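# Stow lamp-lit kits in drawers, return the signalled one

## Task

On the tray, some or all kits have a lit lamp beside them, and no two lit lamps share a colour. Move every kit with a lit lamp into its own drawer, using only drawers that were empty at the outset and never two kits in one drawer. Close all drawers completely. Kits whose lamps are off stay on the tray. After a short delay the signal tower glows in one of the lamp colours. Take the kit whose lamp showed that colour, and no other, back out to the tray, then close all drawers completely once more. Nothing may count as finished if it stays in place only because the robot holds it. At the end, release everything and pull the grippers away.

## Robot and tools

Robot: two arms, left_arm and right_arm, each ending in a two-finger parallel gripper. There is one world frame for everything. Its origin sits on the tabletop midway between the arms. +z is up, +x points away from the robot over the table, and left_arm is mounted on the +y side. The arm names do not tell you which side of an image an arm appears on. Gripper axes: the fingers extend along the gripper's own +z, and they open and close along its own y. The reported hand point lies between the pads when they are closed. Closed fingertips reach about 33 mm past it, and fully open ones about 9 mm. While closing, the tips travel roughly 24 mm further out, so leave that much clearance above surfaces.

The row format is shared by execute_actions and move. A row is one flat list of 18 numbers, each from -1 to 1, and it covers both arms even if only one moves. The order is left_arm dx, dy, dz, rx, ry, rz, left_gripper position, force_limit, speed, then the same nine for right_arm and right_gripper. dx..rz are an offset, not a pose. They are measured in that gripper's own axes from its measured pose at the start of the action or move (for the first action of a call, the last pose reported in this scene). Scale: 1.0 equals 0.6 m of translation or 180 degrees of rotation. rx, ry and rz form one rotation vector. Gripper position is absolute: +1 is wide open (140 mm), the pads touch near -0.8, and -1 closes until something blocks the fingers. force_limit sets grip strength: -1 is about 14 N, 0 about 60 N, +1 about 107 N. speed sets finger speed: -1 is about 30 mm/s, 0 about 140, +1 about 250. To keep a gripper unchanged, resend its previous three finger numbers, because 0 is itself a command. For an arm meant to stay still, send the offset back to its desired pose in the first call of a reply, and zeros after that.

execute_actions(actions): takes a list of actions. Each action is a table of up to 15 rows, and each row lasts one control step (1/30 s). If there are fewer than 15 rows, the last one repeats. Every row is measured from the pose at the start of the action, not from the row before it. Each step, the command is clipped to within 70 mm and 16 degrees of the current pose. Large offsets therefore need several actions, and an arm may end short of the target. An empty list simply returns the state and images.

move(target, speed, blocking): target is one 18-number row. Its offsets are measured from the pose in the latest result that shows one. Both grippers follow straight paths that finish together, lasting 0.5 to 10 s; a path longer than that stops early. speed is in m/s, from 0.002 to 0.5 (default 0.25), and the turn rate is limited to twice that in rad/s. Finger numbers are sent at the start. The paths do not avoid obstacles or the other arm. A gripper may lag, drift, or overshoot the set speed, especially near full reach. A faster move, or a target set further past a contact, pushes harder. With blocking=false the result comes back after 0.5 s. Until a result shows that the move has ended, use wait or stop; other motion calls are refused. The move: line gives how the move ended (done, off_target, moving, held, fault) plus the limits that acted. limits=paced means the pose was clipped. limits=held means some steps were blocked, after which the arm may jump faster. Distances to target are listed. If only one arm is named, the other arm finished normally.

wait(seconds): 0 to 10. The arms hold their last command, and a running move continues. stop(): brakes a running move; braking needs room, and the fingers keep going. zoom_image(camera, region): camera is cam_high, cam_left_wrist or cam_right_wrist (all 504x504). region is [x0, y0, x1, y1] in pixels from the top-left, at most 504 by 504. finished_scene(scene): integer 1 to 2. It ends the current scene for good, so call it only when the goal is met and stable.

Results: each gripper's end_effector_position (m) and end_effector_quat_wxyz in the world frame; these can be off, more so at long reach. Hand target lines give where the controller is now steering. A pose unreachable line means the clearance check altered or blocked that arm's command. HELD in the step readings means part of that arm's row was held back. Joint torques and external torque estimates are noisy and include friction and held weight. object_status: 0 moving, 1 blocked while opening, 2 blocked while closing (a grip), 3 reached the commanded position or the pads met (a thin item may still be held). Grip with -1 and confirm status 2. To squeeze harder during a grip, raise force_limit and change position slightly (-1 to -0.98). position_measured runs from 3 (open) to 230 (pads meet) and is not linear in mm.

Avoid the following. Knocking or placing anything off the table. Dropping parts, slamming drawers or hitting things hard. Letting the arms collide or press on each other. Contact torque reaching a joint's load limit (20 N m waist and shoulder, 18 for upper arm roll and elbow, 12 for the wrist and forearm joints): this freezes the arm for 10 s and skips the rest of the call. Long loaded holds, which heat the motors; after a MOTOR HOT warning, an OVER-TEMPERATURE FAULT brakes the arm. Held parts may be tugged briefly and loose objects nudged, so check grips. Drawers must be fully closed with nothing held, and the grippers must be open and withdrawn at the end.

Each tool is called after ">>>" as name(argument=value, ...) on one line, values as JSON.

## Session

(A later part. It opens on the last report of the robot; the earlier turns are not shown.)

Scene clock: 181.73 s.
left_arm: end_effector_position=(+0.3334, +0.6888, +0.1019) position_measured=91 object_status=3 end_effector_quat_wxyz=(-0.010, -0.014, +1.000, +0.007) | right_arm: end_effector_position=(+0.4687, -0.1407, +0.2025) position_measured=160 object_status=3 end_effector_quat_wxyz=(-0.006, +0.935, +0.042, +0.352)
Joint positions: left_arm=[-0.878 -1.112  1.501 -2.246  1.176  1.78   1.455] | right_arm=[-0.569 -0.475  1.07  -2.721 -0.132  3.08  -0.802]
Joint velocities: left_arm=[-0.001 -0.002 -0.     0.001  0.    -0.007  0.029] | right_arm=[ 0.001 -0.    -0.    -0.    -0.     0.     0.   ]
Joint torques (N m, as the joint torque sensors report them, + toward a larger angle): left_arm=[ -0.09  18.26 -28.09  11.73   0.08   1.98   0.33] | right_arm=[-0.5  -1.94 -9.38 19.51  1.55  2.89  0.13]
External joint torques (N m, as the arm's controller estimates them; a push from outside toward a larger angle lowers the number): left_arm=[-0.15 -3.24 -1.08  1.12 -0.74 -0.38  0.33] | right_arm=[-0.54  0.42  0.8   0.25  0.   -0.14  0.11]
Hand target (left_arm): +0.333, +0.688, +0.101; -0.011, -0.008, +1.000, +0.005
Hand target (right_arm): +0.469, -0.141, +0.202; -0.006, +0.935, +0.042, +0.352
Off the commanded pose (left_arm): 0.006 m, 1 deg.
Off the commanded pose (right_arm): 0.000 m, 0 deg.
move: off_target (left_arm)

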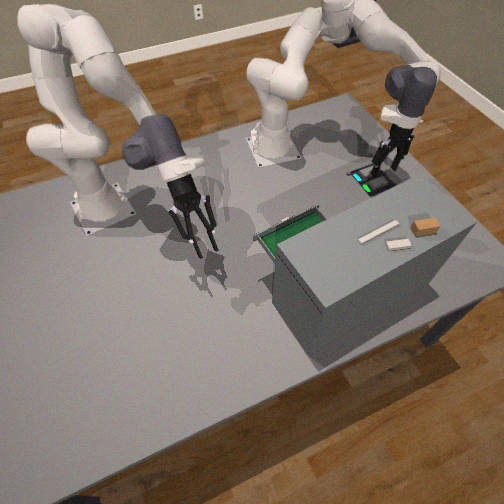

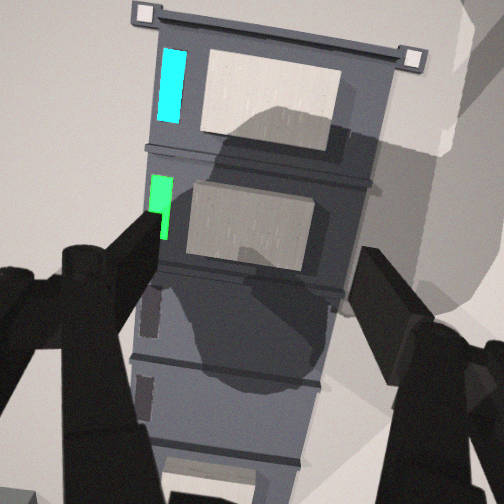

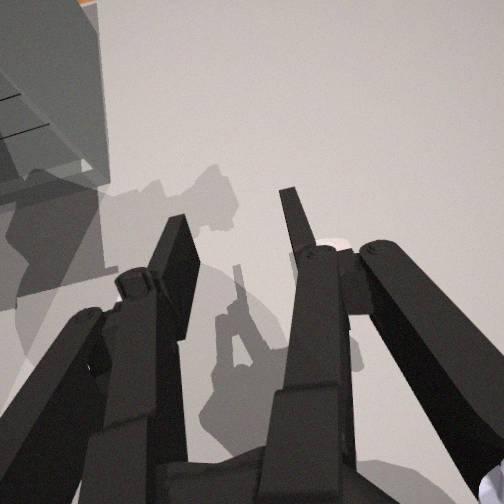

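>>> move(target=[-0.003,-0.009,0.093,-0.004,0,0.003,0.3,0,0,0,0,0,0,0,0,-0.25,0.3,0], speed=0.08)

>>> move(target=[0,0,0,0,0,0,-1,0,-0.3,0,0,0,0,0,0,-0.25,0.3,0])

>>> move(target=[0,0,-0.06,0,0,0,-1,0,-0.3,0,0,0,0,0,0,-0.25,0.3,0], speed=0.1)

>>> move(target=[-0.22,-0.34,-0.35,0,-0.08,-0.02,-1,0,-0.3,0,0,0,0,0,0,-0.25,0.3,0])

>>> move(target=[-0.08,-0.52,0.035,0,-0.07,0,-1,0,-0.3,0,0,0,0,0,0,-0.25,0.3,0], speed=0.2)

Scene clock: 185.83 s.
left_arm: end_effector_position=(+0.3331, +0.6845, +0.0468) position_measured=91 object_status=3 end_effector_quat_wxyz=(-0.011, -0.007, +1.000, +0.012) | right_arm: end_effector_position=(+0.4687, -0.1407, +0.2025) position_measured=160 object_status=3 end_effector_quat_wxyz=(-0.006, +0.935, +0.042, +0.352)
Joint positions: left_arm=[-0.918 -1.131  1.623 -2.28   1.28   1.864  1.422] | right_arm=[-0.569 -0.475  1.07  -2.721 -0.132  3.08  -0.802]
Joint velocities: left_arm=[-0.     0.     0.002  0.001  0.003  0.011 -0.015] | right_arm=[ 0.001  0.001 -0.     0.001 -0.     0.001  0.   ]
Joint torques (N m, as the joint torque sensors report them, + toward a larger angle): left_arm=[ -1.71  20.74 -27.35   7.83   1.81   2.71  -0.12] | right_arm=[-0.51 -1.73 -9.39 19.46  1.53  2.94  0.13]
External joint torques (N m, as the arm's controller estimates them; a push from outside toward a larger angle lowers the number): left_arm=[-1.74 -1.88 -0.31 -1.18  1.01  0.36 -0.12] | right_arm=[-0.52  0.61  0.82  0.19 -0.03 -0.09  0.11]
Hand target (left_arm): +0.335, +0.684, +0.046; -0.010, -0.008, +1.000, +0.014
Hand target (right_arm): +0.469, -0.141, +0.202; -0.006, +0.935, +0.042, +0.352
Off the commanded pose (left_arm): 0.001 m, 0 deg.
Off the commanded pose (right_arm): 0.000 m, 0 deg.
move: done

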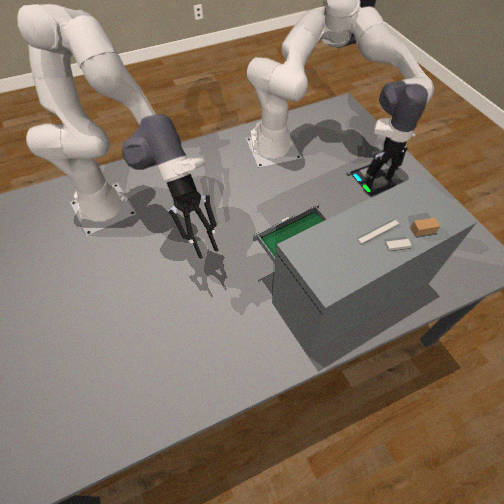

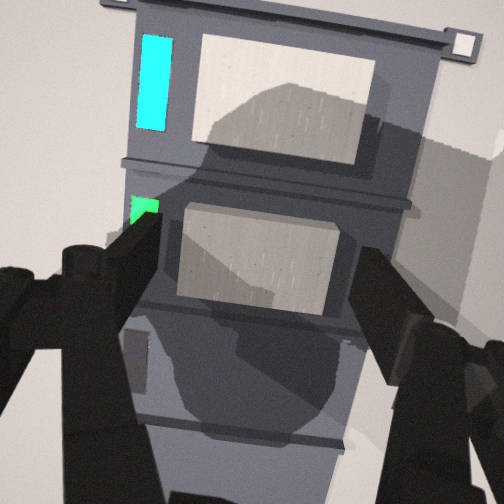

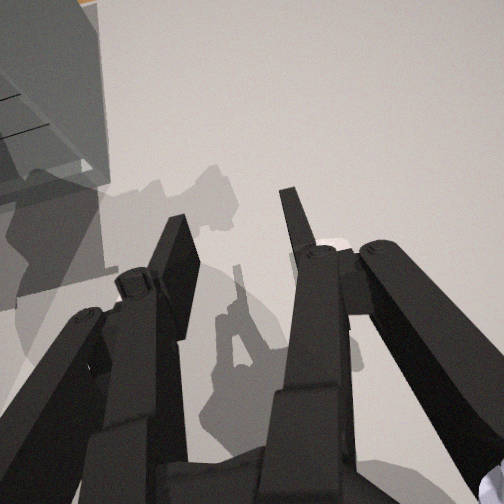

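Scene clock: 186.33 s.
left_arm: end_effector_position=(+0.3335, +0.6845, +0.0473) position_measured=132 object_status=2 end_effector_quat_wxyz=(-0.011, -0.007, +1.000, +0.013) | right_arm: end_effector_position=(+0.4687, -0.1407, +0.2025) position_measured=160 object_status=3 end_effector_quat_wxyz=(-0.006, +0.935, +0.042, +0.352)
Joint positions: left_arm=[-0.918 -1.131  1.622 -2.28   1.28   1.864  1.422] | right_arm=[-0.569 -0.475  1.07  -2.721 -0.132  3.08  -0.802]
Joint velocities: left_arm=[ 0.     0.001  0.     0.001 -0.    -0.    -0.001] | right_arm=[ 0.001  0.001 -0.001  0.    -0.001  0.001 -0.001]
Joint torques (N m, as the joint torque sensors report them, + toward a larger angle): left_arm=[ -0.47  20.81 -27.66   8.37   0.74   2.45   0.06] | right_arm=[-0.58 -2.14 -9.31 19.52  1.53  2.9   0.12]
External joint torques (N m, as the arm's controller estimates them; a push from outside toward a larger angle lowers the number): left_arm=[-0.48 -1.84 -0.6  -0.67 -0.07  0.09  0.05] | right_arm=[-0.55  0.14  0.93  0.29 -0.03 -0.12  0.1 ]
Hand target (left_arm): +0.333, +0.685, +0.047; -0.011, -0.007, +1.000, +0.012
Hand target (right_arm): +0.469, -0.141, +0.202; -0.006, +0.935, +0.042, +0.352
Off the commanded pose (left_arm): 0.001 m, 0 deg.
Off the commanded pose (right_arm): 0.000 m, 0 deg.
move: done

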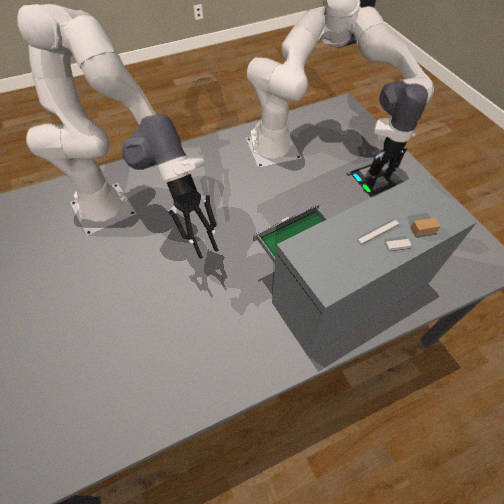

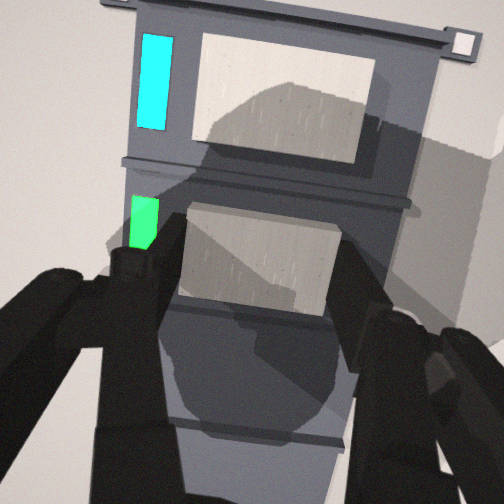

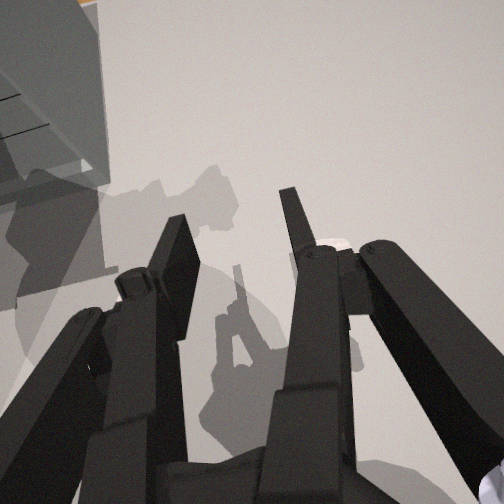

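Scene clock: 187.23 s.
left_arm: end_effector_position=(+0.3354, +0.6830, +0.0823) position_measured=132 object_status=2 end_effector_quat_wxyz=(-0.010, -0.007, +1.000, +0.013) | right_arm: end_effector_position=(+0.4687, -0.1407, +0.2025) position_measured=160 object_status=3 end_effector_quat_wxyz=(-0.006, +0.935, +0.042, +0.352)
Joint positions: left_arm=[-0.894 -1.115  1.54  -2.272  1.22   1.815  1.435] | right_arm=[-0.569 -0.475  1.07  -2.721 -0.132  3.08  -0.802]
Joint velocities: left_arm=[-0.001  0.    -0.001 -0.001 -0.002 -0.013  0.007] | right_arm=[-0.001  0.001 -0.    -0.002  0.001 -0.    -0.001]
Joint torques (N m, as the joint torque sensors report them, + toward a larger angle): left_arm=[  1.87  20.47 -29.09  11.03  -0.36   1.97   0.13] | right_arm=[-0.43 -1.93 -9.48 19.6   1.52  2.92  0.11]
External joint torques (N m, as the arm's controller estimates them; a push from outside toward a larger angle lowers the number): left_arm=[ 2.01 -1.1  -2.09  0.97 -1.18 -0.41  0.13] | right_arm=[-0.36  0.35  0.79  0.41 -0.04 -0.09  0.09]
Hand target (left_arm): +0.334, +0.684, +0.083; -0.011, -0.007, +1.000, +0.012
Hand target (right_arm): +0.469, -0.141, +0.202; -0.006, +0.935, +0.042, +0.352
Off the commanded pose (left_arm): 0.002 m, 0 deg.
Off the commanded pose (right_arm): 0.000 m, 0 deg.
move: done

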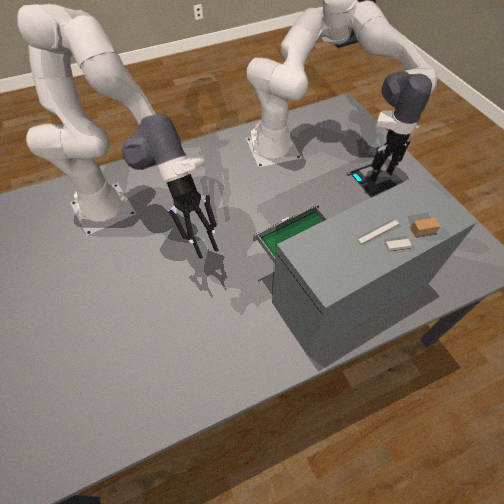

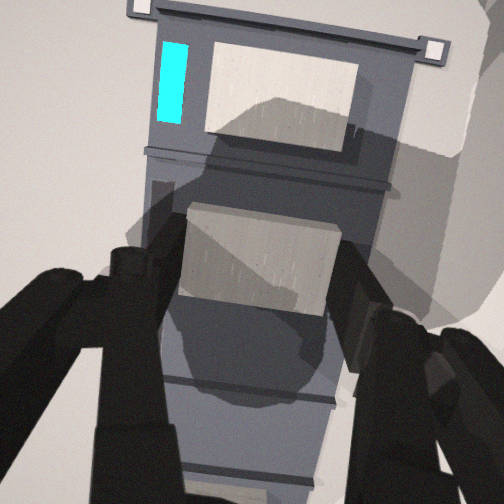

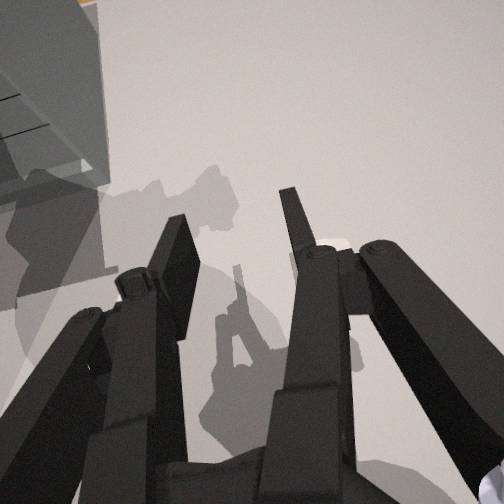

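Scene clock: 189.27 s.
left_arm: end_effector_position=(+0.4729, +0.4742, +0.2907) position_measured=132 object_status=2 end_effector_quat_wxyz=(+0.120, -0.029, +0.992, +0.013) | right_arm: end_effector_position=(+0.4687, -0.1407, +0.2025) position_measured=160 object_status=3 end_effector_quat_wxyz=(-0.006, +0.935, +0.042, +0.352)
Joint positions: left_arm=[-1.118 -0.921  1.121 -2.193  0.937  1.846  1.06 ] | right_arm=[-0.569 -0.475  1.07  -2.721 -0.132  3.08  -0.802]
Joint velocities: left_arm=[-0.     0.001 -0.001 -0.    -0.001 -0.001 -0.03 ] | right_arm=[ 0.001 -0.     0.001  0.    -0.001 -0.     0.001]
Joint torques (N m, as the joint torque sensors report them, + toward a larger angle): left_arm=[  0.69  11.3  -24.58  18.37   0.01   3.44  -0.16] | right_arm=[-0.44 -1.71 -9.34 19.65  1.53  2.91  0.13]
External joint torques (N m, as the arm's controller estimates them; a push from outside toward a larger angle lowers the number): left_arm=[ 0.81 -1.51 -2.    1.32 -1.    0.6  -0.15] | right_arm=[-0.46  0.6   0.85  0.38 -0.03 -0.11  0.11]
Hand target (left_arm): +0.474, +0.474, +0.292; +0.122, -0.037, +0.992, +0.010
Hand target (right_arm): +0.469, -0.141, +0.202; -0.006, +0.935, +0.042, +0.352
Off the commanded pose (left_arm): 0.007 m, 1 deg.
Off the commanded pose (right_arm): 0.000 m, 0 deg.
move: off_target (left_arm)

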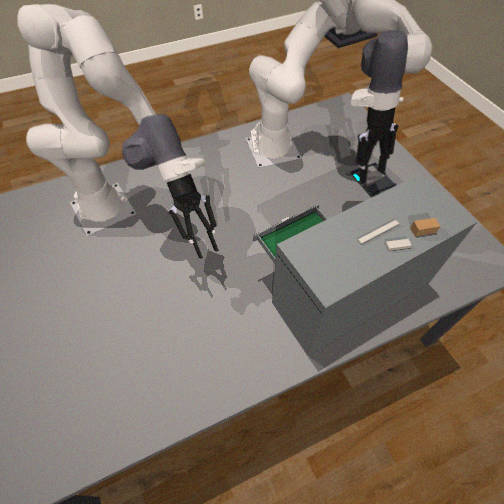

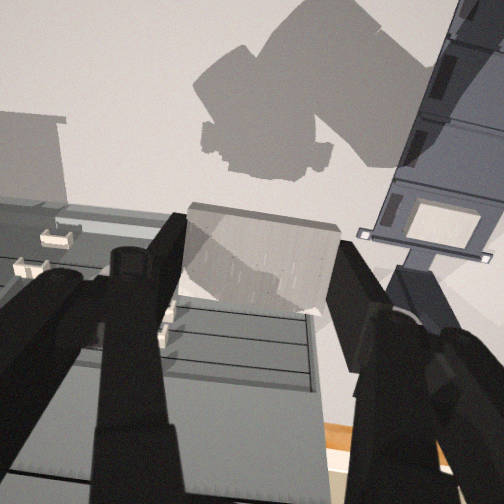

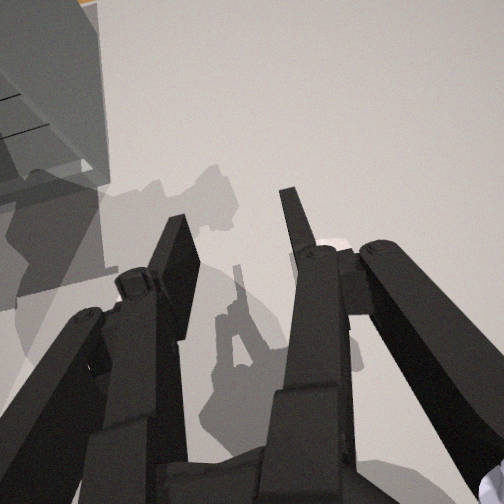

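Scene clock: 191.57 s.
left_arm: end_effector_position=(+0.5390, +0.1593, +0.2823) position_measured=132 object_status=2 end_effector_quat_wxyz=(+0.232, -0.017, +0.972, +0.015) | right_arm: end_effector_position=(+0.4687, -0.1407, +0.2025) position_measured=160 object_status=3 end_effector_quat_wxyz=(-0.006, +0.935, +0.042, +0.352)
Joint positions: left_arm=[-1.659 -0.411  1.266 -2.151  0.874  2.269  0.562] | right_arm=[-0.569 -0.475  1.07  -2.721 -0.132  3.08  -0.802]
Joint velocities: left_arm=[ 0.001  0.001  0.001 -0.    -0.004  0.008 -0.026] | right_arm=[-0.     0.     0.001  0.     0.    -0.001 -0.001]
Joint torques (N m, as the joint torque sensors report them, + toward a larger angle): left_arm=[ -1.91   2.11 -12.39  24.14  -0.43   3.19  -0.04] | right_arm=[-0.41 -1.8  -9.54 19.45  1.54  2.94  0.12]
External joint torques (N m, as the arm's controller estimates them; a push from outside toward a larger angle lowers the number): left_arm=[-2.01 -0.19 -0.31  1.11 -1.18  0.46 -0.03] | right_arm=[-0.46  0.53  0.62  0.2  -0.01 -0.09  0.1 ]
Hand target (left_arm): +0.540, +0.157, +0.284; +0.233, -0.023, +0.972, +0.010
Hand target (right_arm): +0.469, -0.141, +0.202; -0.006, +0.935, +0.042, +0.352
Off the commanded pose (left_arm): 0.011 m, 1 deg.
Off the commanded pose (right_arm): 0.000 m, 0 deg.
move: off_target (left_arm)

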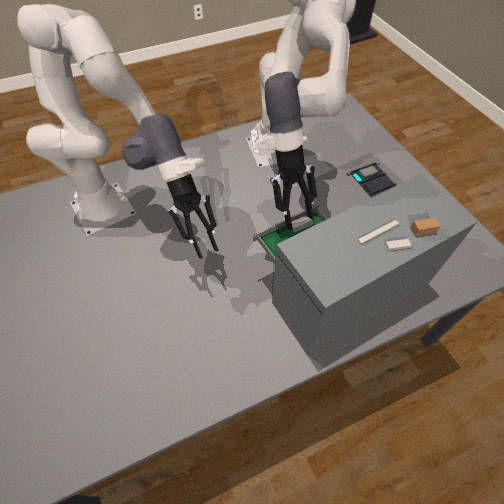

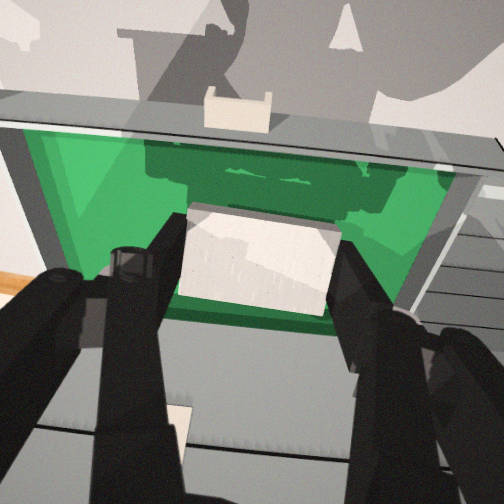

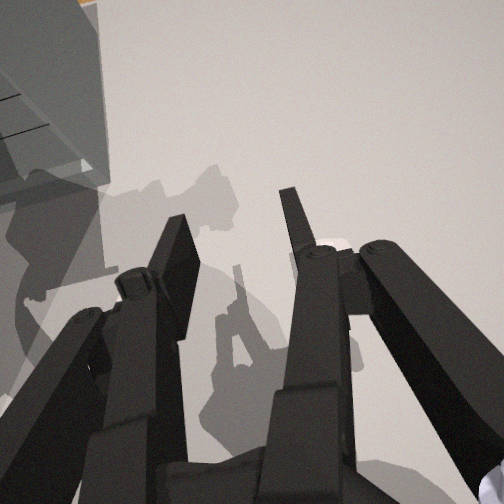

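>>> move(target=[0.012,0,0.04,0,0.06,-0.018,-1,0,-0.3,0,0,0,0,0,0,-0.25,0.3,0], speed=0.05)

>>> move(target=[0.005,0,0.02,0,0.06,0,-1,0,-0.3,0,0,0,0,0,0,-0.25,0.3,0], speed=0.04)

Scene clock: 196.07 s.
left_arm: end_effector_position=(+0.5441, +0.1605, +0.2591) position_measured=132 object_status=2 end_effector_quat_wxyz=(+0.144, -0.048, +0.988, +0.006) | right_arm: end_effector_position=(+0.4687, -0.1407, +0.2025) position_measured=160 object_status=3 end_effector_quat_wxyz=(-0.006, +0.935, +0.042, +0.352)
Joint positions: left_arm=[-1.958 -0.465  1.547 -1.986  0.746  2.113  0.629] | right_arm=[-0.569 -0.475  1.07  -2.721 -0.132  3.08  -0.802]
Joint velocities: left_arm=[-0.008 -0.01  -0.001  0.004 -0.    -0.024  0.005] | right_arm=[ 0.001 -0.     0.001  0.     0.001  0.     0.   ]
Joint torques (N m, as the joint torque sensors report them, + toward a larger angle): left_arm=[ -0.51  11.82 -15.24  22.2    0.04   2.39   0.31] | right_arm=[-0.57 -1.69 -9.5  19.59  1.56  2.92  0.13]
External joint torques (N m, as the arm's controller estimates them; a push from outside toward a larger angle lowers the number): left_arm=[-0.49 -1.97 -0.66  0.03 -0.86 -0.37  0.32] | right_arm=[-0.56  0.62  0.71  0.36  0.   -0.1   0.11]
Hand target (left_arm): +0.543, +0.160, +0.259; +0.141, -0.046, +0.989, +0.006
Hand target (right_arm): +0.469, -0.141, +0.202; -0.006, +0.935, +0.042, +0.352
Off the commanded pose (left_arm): 0.002 m, 0 deg.
Off the commanded pose (right_arm): 0.000 m, 0 deg.
move: done

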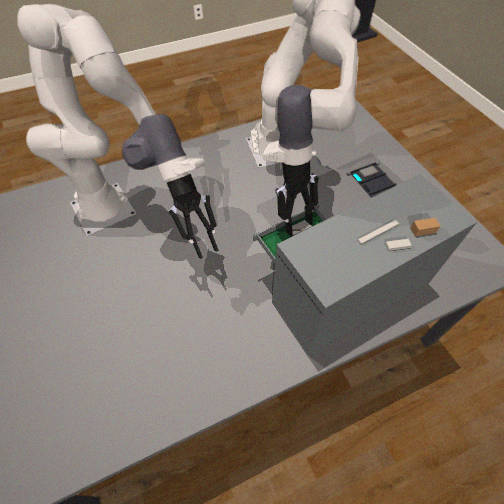

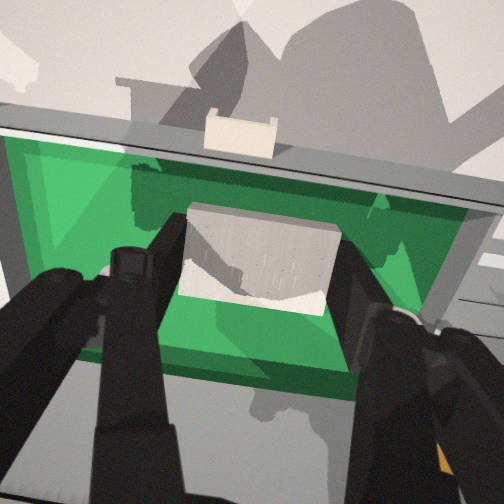

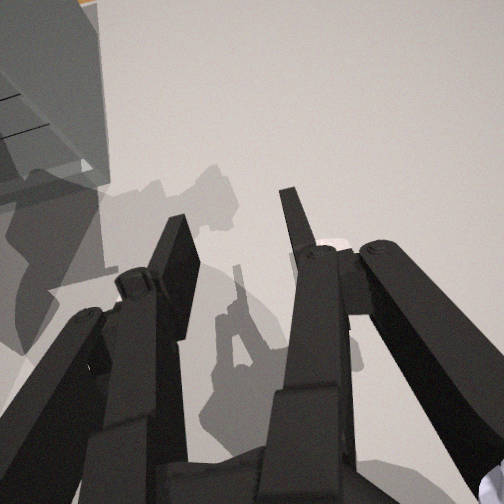

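Scene clock: 198.67 s.
left_arm: end_effector_position=(+0.5493, +0.1611, +0.2518) position_measured=132 object_status=2 end_effector_quat_wxyz=(+0.059, -0.053, +0.997, -0.001) | right_arm: end_effector_position=(+0.4687, -0.1407, +0.2025) position_measured=160 object_status=3 end_effector_quat_wxyz=(-0.006, +0.935, +0.042, +0.352)
Joint positions: left_arm=[-2.177 -0.602  1.703 -1.773  0.704  1.894  0.692] | right_arm=[-0.569 -0.475  1.07  -2.721 -0.132  3.08  -0.802]
Joint velocities: left_arm=[-0.008 -0.012 -0.     0.012  0.    -0.022  0.008] | right_arm=[-0.  0.  0. -0. -0. -0.  0.]
Joint torques (N m, as the joint torque sensors report them, + toward a larger angle): left_arm=[ -2.56  19.91 -17.41  18.68  -0.26   1.36   0.27] | right_arm=[-0.4  -1.91 -9.59 19.43  1.52  2.91  0.12]
External joint torques (N m, as the arm's controller estimates them; a push from outside toward a larger angle lowers the number): left_arm=[-2.53 -4.67  0.77 -1.71 -1.15 -1.25  0.27] | right_arm=[-0.39  0.36  0.61  0.24 -0.04 -0.1   0.1 ]
Hand target (left_arm): +0.545, +0.162, +0.248; +0.050, -0.049, +0.998, +0.001
Hand target (right_arm): +0.469, -0.141, +0.202; -0.006, +0.935, +0.042, +0.352
Off the commanded pose (left_arm): 0.007 m, 1 deg.
Off the commanded pose (right_arm): 0.000 m, 0 deg.
move: off_target (left_arm)

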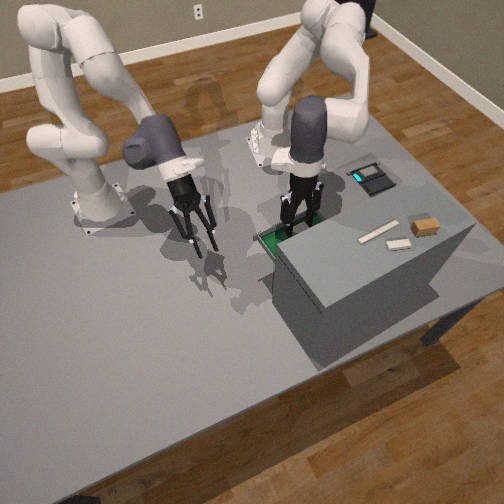

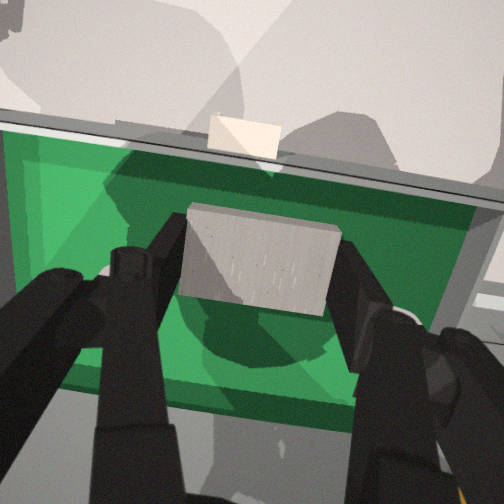

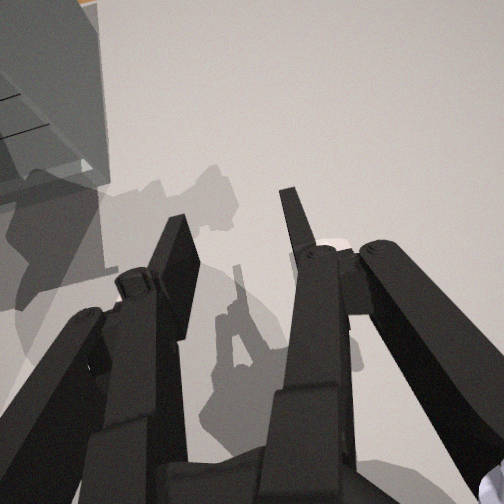

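>>> move(target=[0,0,0,0,0,0,0.3,0,0,0,0,0,0,0,0,-0.25,0.3,0])

>>> move(target=[0.005,0,-0.1,0,-0.06,0,0.3,0,0,0,0,0,0,0,0,-0.25,0.3,0], speed=0.12)

>>> move(target=[0.465,0.915,0.215,0,0.1,0.022,0.3,0,0,0,0,0,0,0,0,-0.25,0.3,0])

>>> move(target=[0,0,0,0,0,0,0.3,0,0,-0.03,-0.44,-0.005,0,0,0,-0.25,0.3,0])

Scene clock: 203.27 s.
left_arm: end_effector_position=(+0.5490, +0.1610, +0.2519) position_measured=91 object_status=3 end_effector_quat_wxyz=(+0.058, -0.051, +0.997, -0.001) | right_arm: end_effector_position=(+0.4687, -0.1407, +0.2025) position_measured=160 object_status=3 end_effector_quat_wxyz=(-0.006, +0.935, +0.042, +0.352)
Joint positions: left_arm=[-2.179 -0.603  1.703 -1.771  0.704  1.891  0.695] | right_arm=[-0.569 -0.475  1.07  -2.721 -0.132  3.08  -0.802]
Joint velocities: left_arm=[-0.    -0.001 -0.002 -0.001 -0.001  0.     0.002] | right_arm=[-0.     0.001  0.     0.001  0.     0.001 -0.   ]
Joint torques (N m, as the joint torque sensors report them, + toward a larger angle): left_arm=[  1.81  24.02 -20.15  19.79   0.73   2.87   0.04] | right_arm=[-0.58 -1.87 -9.4  19.42  1.52  2.9   0.13]
External joint torques (N m, as the arm's controller estimates them; a push from outside toward a larger angle lowers the number): left_arm=[ 1.83 -0.44 -2.03 -0.61 -0.15  0.24  0.04] | right_arm=[-0.55  0.41  0.83  0.19 -0.04 -0.12  0.11]
Hand target (left_arm): +0.549, +0.161, +0.252; +0.059, -0.053, +0.997, -0.001
Hand target (right_arm): +0.469, -0.141, +0.202; -0.006, +0.935, +0.042, +0.352
Off the commanded pose (left_arm): 0.000 m, 0 deg.
Off the commanded pose (right_arm): 0.000 m, 0 deg.
move: done

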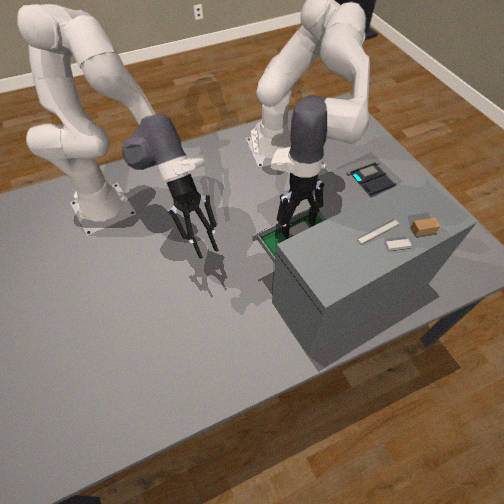

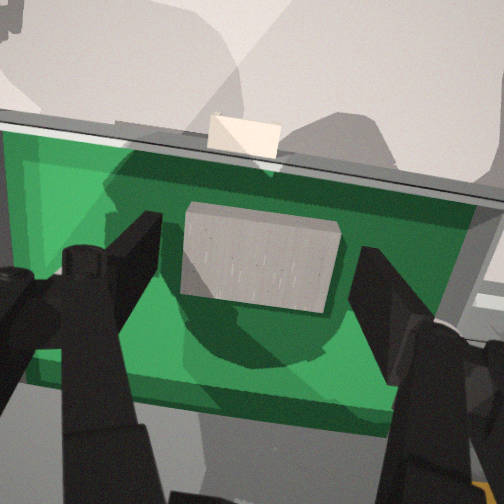

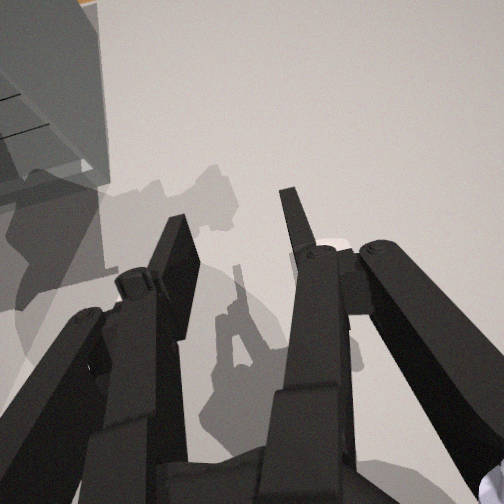

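Scene clock: 204.50 s.
left_arm: end_effector_position=(+0.5383, +0.1605, +0.3097) position_measured=91 object_status=3 end_effector_quat_wxyz=(+0.148, -0.048, +0.988, +0.005) | right_arm: end_effector_position=(+0.4687, -0.1407, +0.2025) position_measured=160 object_status=3 end_effector_quat_wxyz=(-0.006, +0.935, +0.042, +0.352)
Joint positions: left_arm=[-1.874 -0.475  1.41  -1.926  0.723  2.007  0.651] | right_arm=[-0.569 -0.475  1.07  -2.721 -0.132  3.08  -0.802]
Joint velocities: left_arm=[ 0.012  0.007 -0.002 -0.006  0.001  0.02  -0.016] | right_arm=[ 0.001 -0.    -0.     0.001  0.001  0.     0.001]
Joint torques (N m, as the joint torque sensors report them, + toward a larger angle): left_arm=[  1.59  11.03 -18.9   20.47   1.65   3.29   0.02] | right_arm=[-0.67 -2.01 -9.57 19.58  1.53  2.92  0.13]
External joint torques (N m, as the arm's controller estimates them; a push from outside toward a larger angle lowers the number): left_arm=[ 1.56  0.31 -4.19 -1.79  0.66  0.51  0.02] | right_arm=[-0.78  0.38  0.56  0.26 -0.02 -0.12  0.11]
Hand target (left_arm): +0.539, +0.160, +0.310; +0.151, -0.050, +0.987, +0.005
Hand target (right_arm): +0.469, -0.141, +0.202; -0.006, +0.935, +0.042, +0.352
Off the commanded pose (left_arm): 0.002 m, 1 deg.
Off the commanded pose (right_arm): 0.000 m, 0 deg.
move: done

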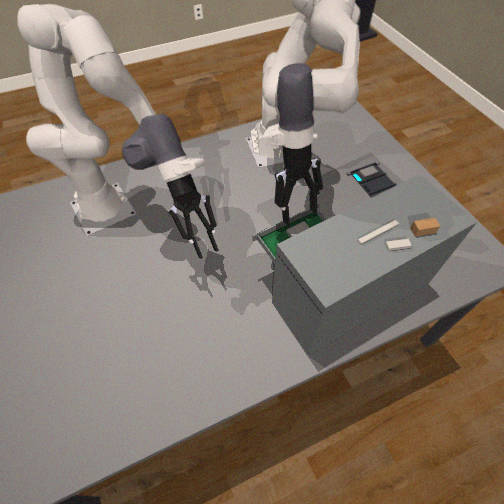

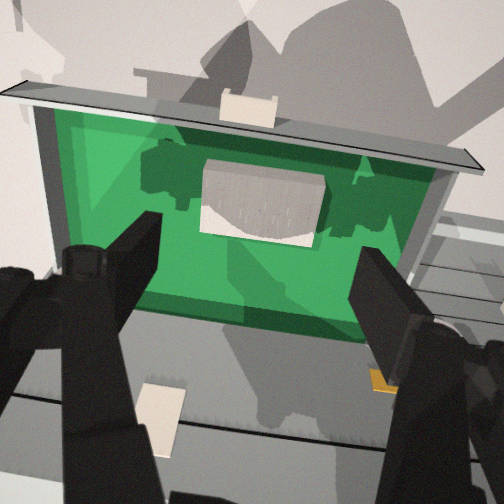

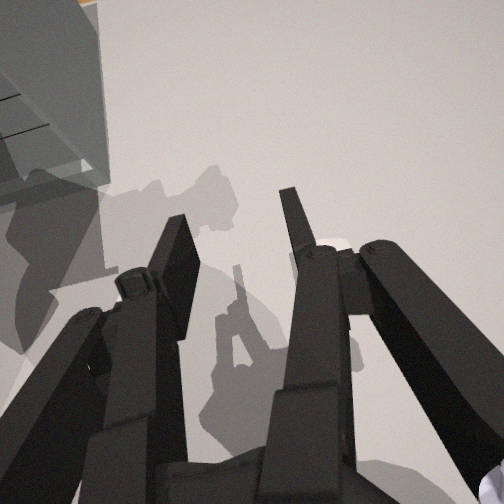

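Scene clock: 207.97 s.
left_arm: end_effector_position=(+0.2510, +0.6943, +0.0972) position_measured=91 object_status=3 end_effector_quat_wxyz=(-0.022, -0.026, +0.999, +0.011) | right_arm: end_effector_position=(+0.4687, -0.1407, +0.2025) position_measured=160 object_status=3 end_effector_quat_wxyz=(-0.006, +0.935, +0.042, +0.352)
Joint positions: left_arm=[-0.631 -1.203  1.419 -2.415  1.232  1.701  1.482] | right_arm=[-0.569 -0.475  1.07  -2.721 -0.132  3.08  -0.802]
Joint velocities: left_arm=[-0.001  0.001  0.001 -0.    -0.001  0.     0.03 ] | right_arm=[-0.001  0.001 -0.    -0.     0.    -0.001 -0.   ]
Joint torques (N m, as the joint torque sensors report them, + toward a larger angle): left_arm=[  0.49  17.02 -26.16  10.72   1.53   2.01   0.33] | right_arm=[-0.73 -1.84 -9.37 19.5   1.55  2.93  0.15]
External joint torques (N m, as the arm's controller estimates them; a push from outside toward a larger angle lowers the number): left_arm=[ 0.5  -1.51 -0.07  1.54  0.69 -0.29  0.33] | right_arm=[-0.71  0.43  0.86  0.27 -0.01 -0.09  0.13]
Hand target (left_arm): +0.250, +0.696, +0.097; -0.023, -0.020, +0.999, +0.012
Hand target (right_arm): +0.469, -0.141, +0.202; -0.006, +0.935, +0.042, +0.352
Off the commanded pose (left_arm): 0.013 m, 2 deg.
Off the commanded pose (right_arm): 0.000 m, 0 deg.
move: off_target (left_arm)

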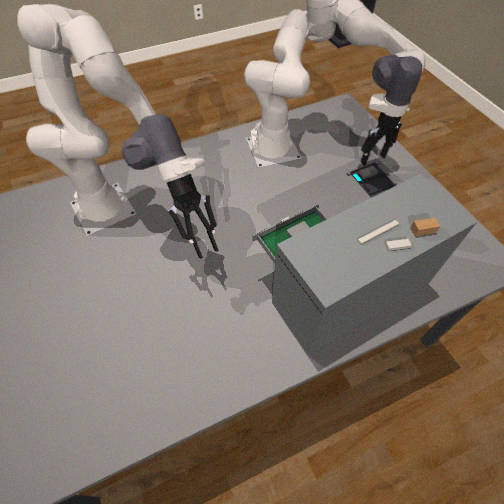

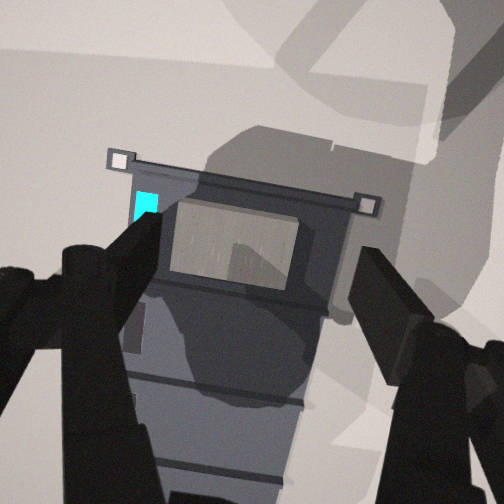

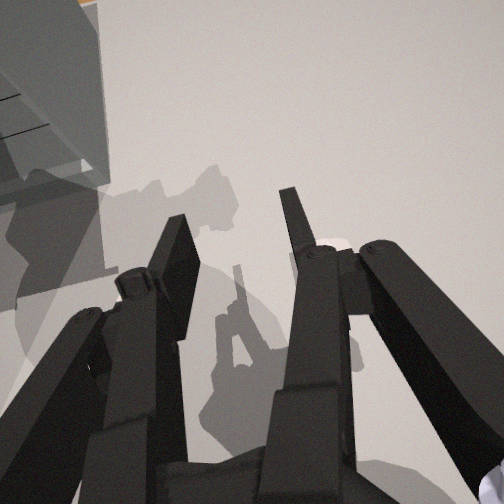

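Scene clock: 209.73 s.
left_arm: end_effector_position=(+0.2510, +0.6943, +0.0972) position_measured=91 object_status=3 end_effector_quat_wxyz=(-0.022, -0.026, +0.999, +0.011) | right_arm: end_effector_position=(+0.4340, +0.1196, +0.1975) position_measured=160 object_status=3 end_effector_quat_wxyz=(-0.006, +0.932, +0.046, +0.358)
Joint positions: left_arm=[-0.631 -1.203  1.419 -2.415  1.232  1.701  1.482] | right_arm=[-1.061 -0.696  1.849 -2.09   0.072  2.715 -0.576]
Joint velocities: left_arm=[ 0.     0.     0.     0.002  0.     0.001 -0.001] | right_arm=[ 0.001 -0.003  0.002  0.003  0.01  -0.015  0.007]
Joint torques (N m, as the joint torque sensors report them, + toward a larger angle): left_arm=[  0.05  16.53 -27.68   8.67   0.58   2.26   0.02] | right_arm=[ -1.29  23.52 -17.38  19.7    2.28   2.29   0.49]
External joint torques (N m, as the arm's controller estimates them; a push from outside toward a larger angle lowers the number): left_arm=[ 0.   -1.95 -1.6  -0.64 -0.27 -0.04  0.02] | right_arm=[-1.39 -2.18  2.39  1.71  1.02 -0.44  0.47]
Hand target (left_arm): +0.251, +0.694, +0.097; -0.022, -0.026, +0.999, +0.011
Hand target (right_arm): +0.433, +0.120, +0.196; -0.006, +0.933, +0.040, +0.357
Off the commanded pose (left_arm): 0.000 m, 0 deg.
Off the commanded pose (right_arm): 0.010 m, 1 deg.
move: off_target (right_arm)

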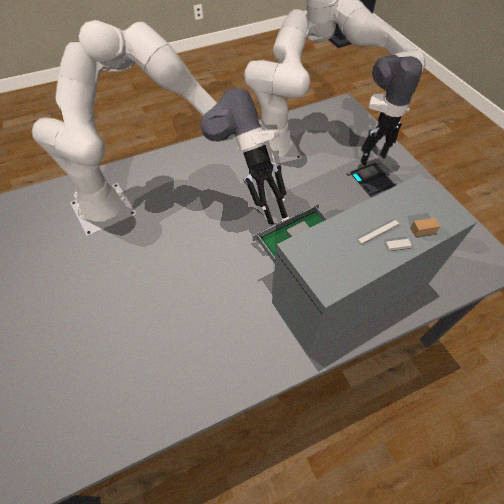

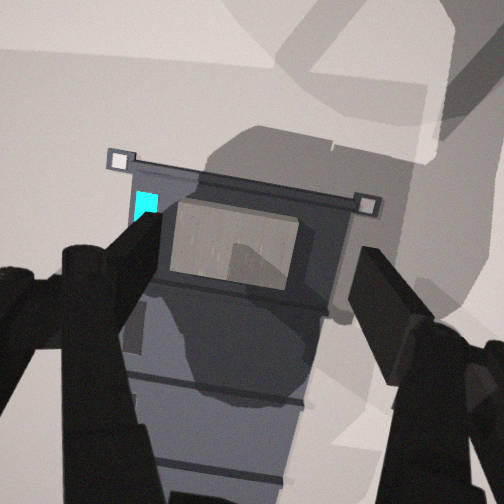

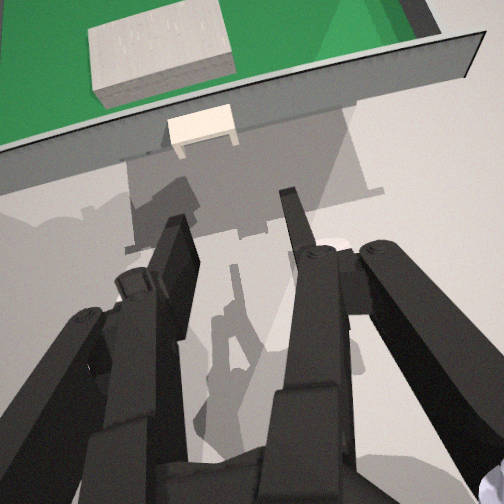

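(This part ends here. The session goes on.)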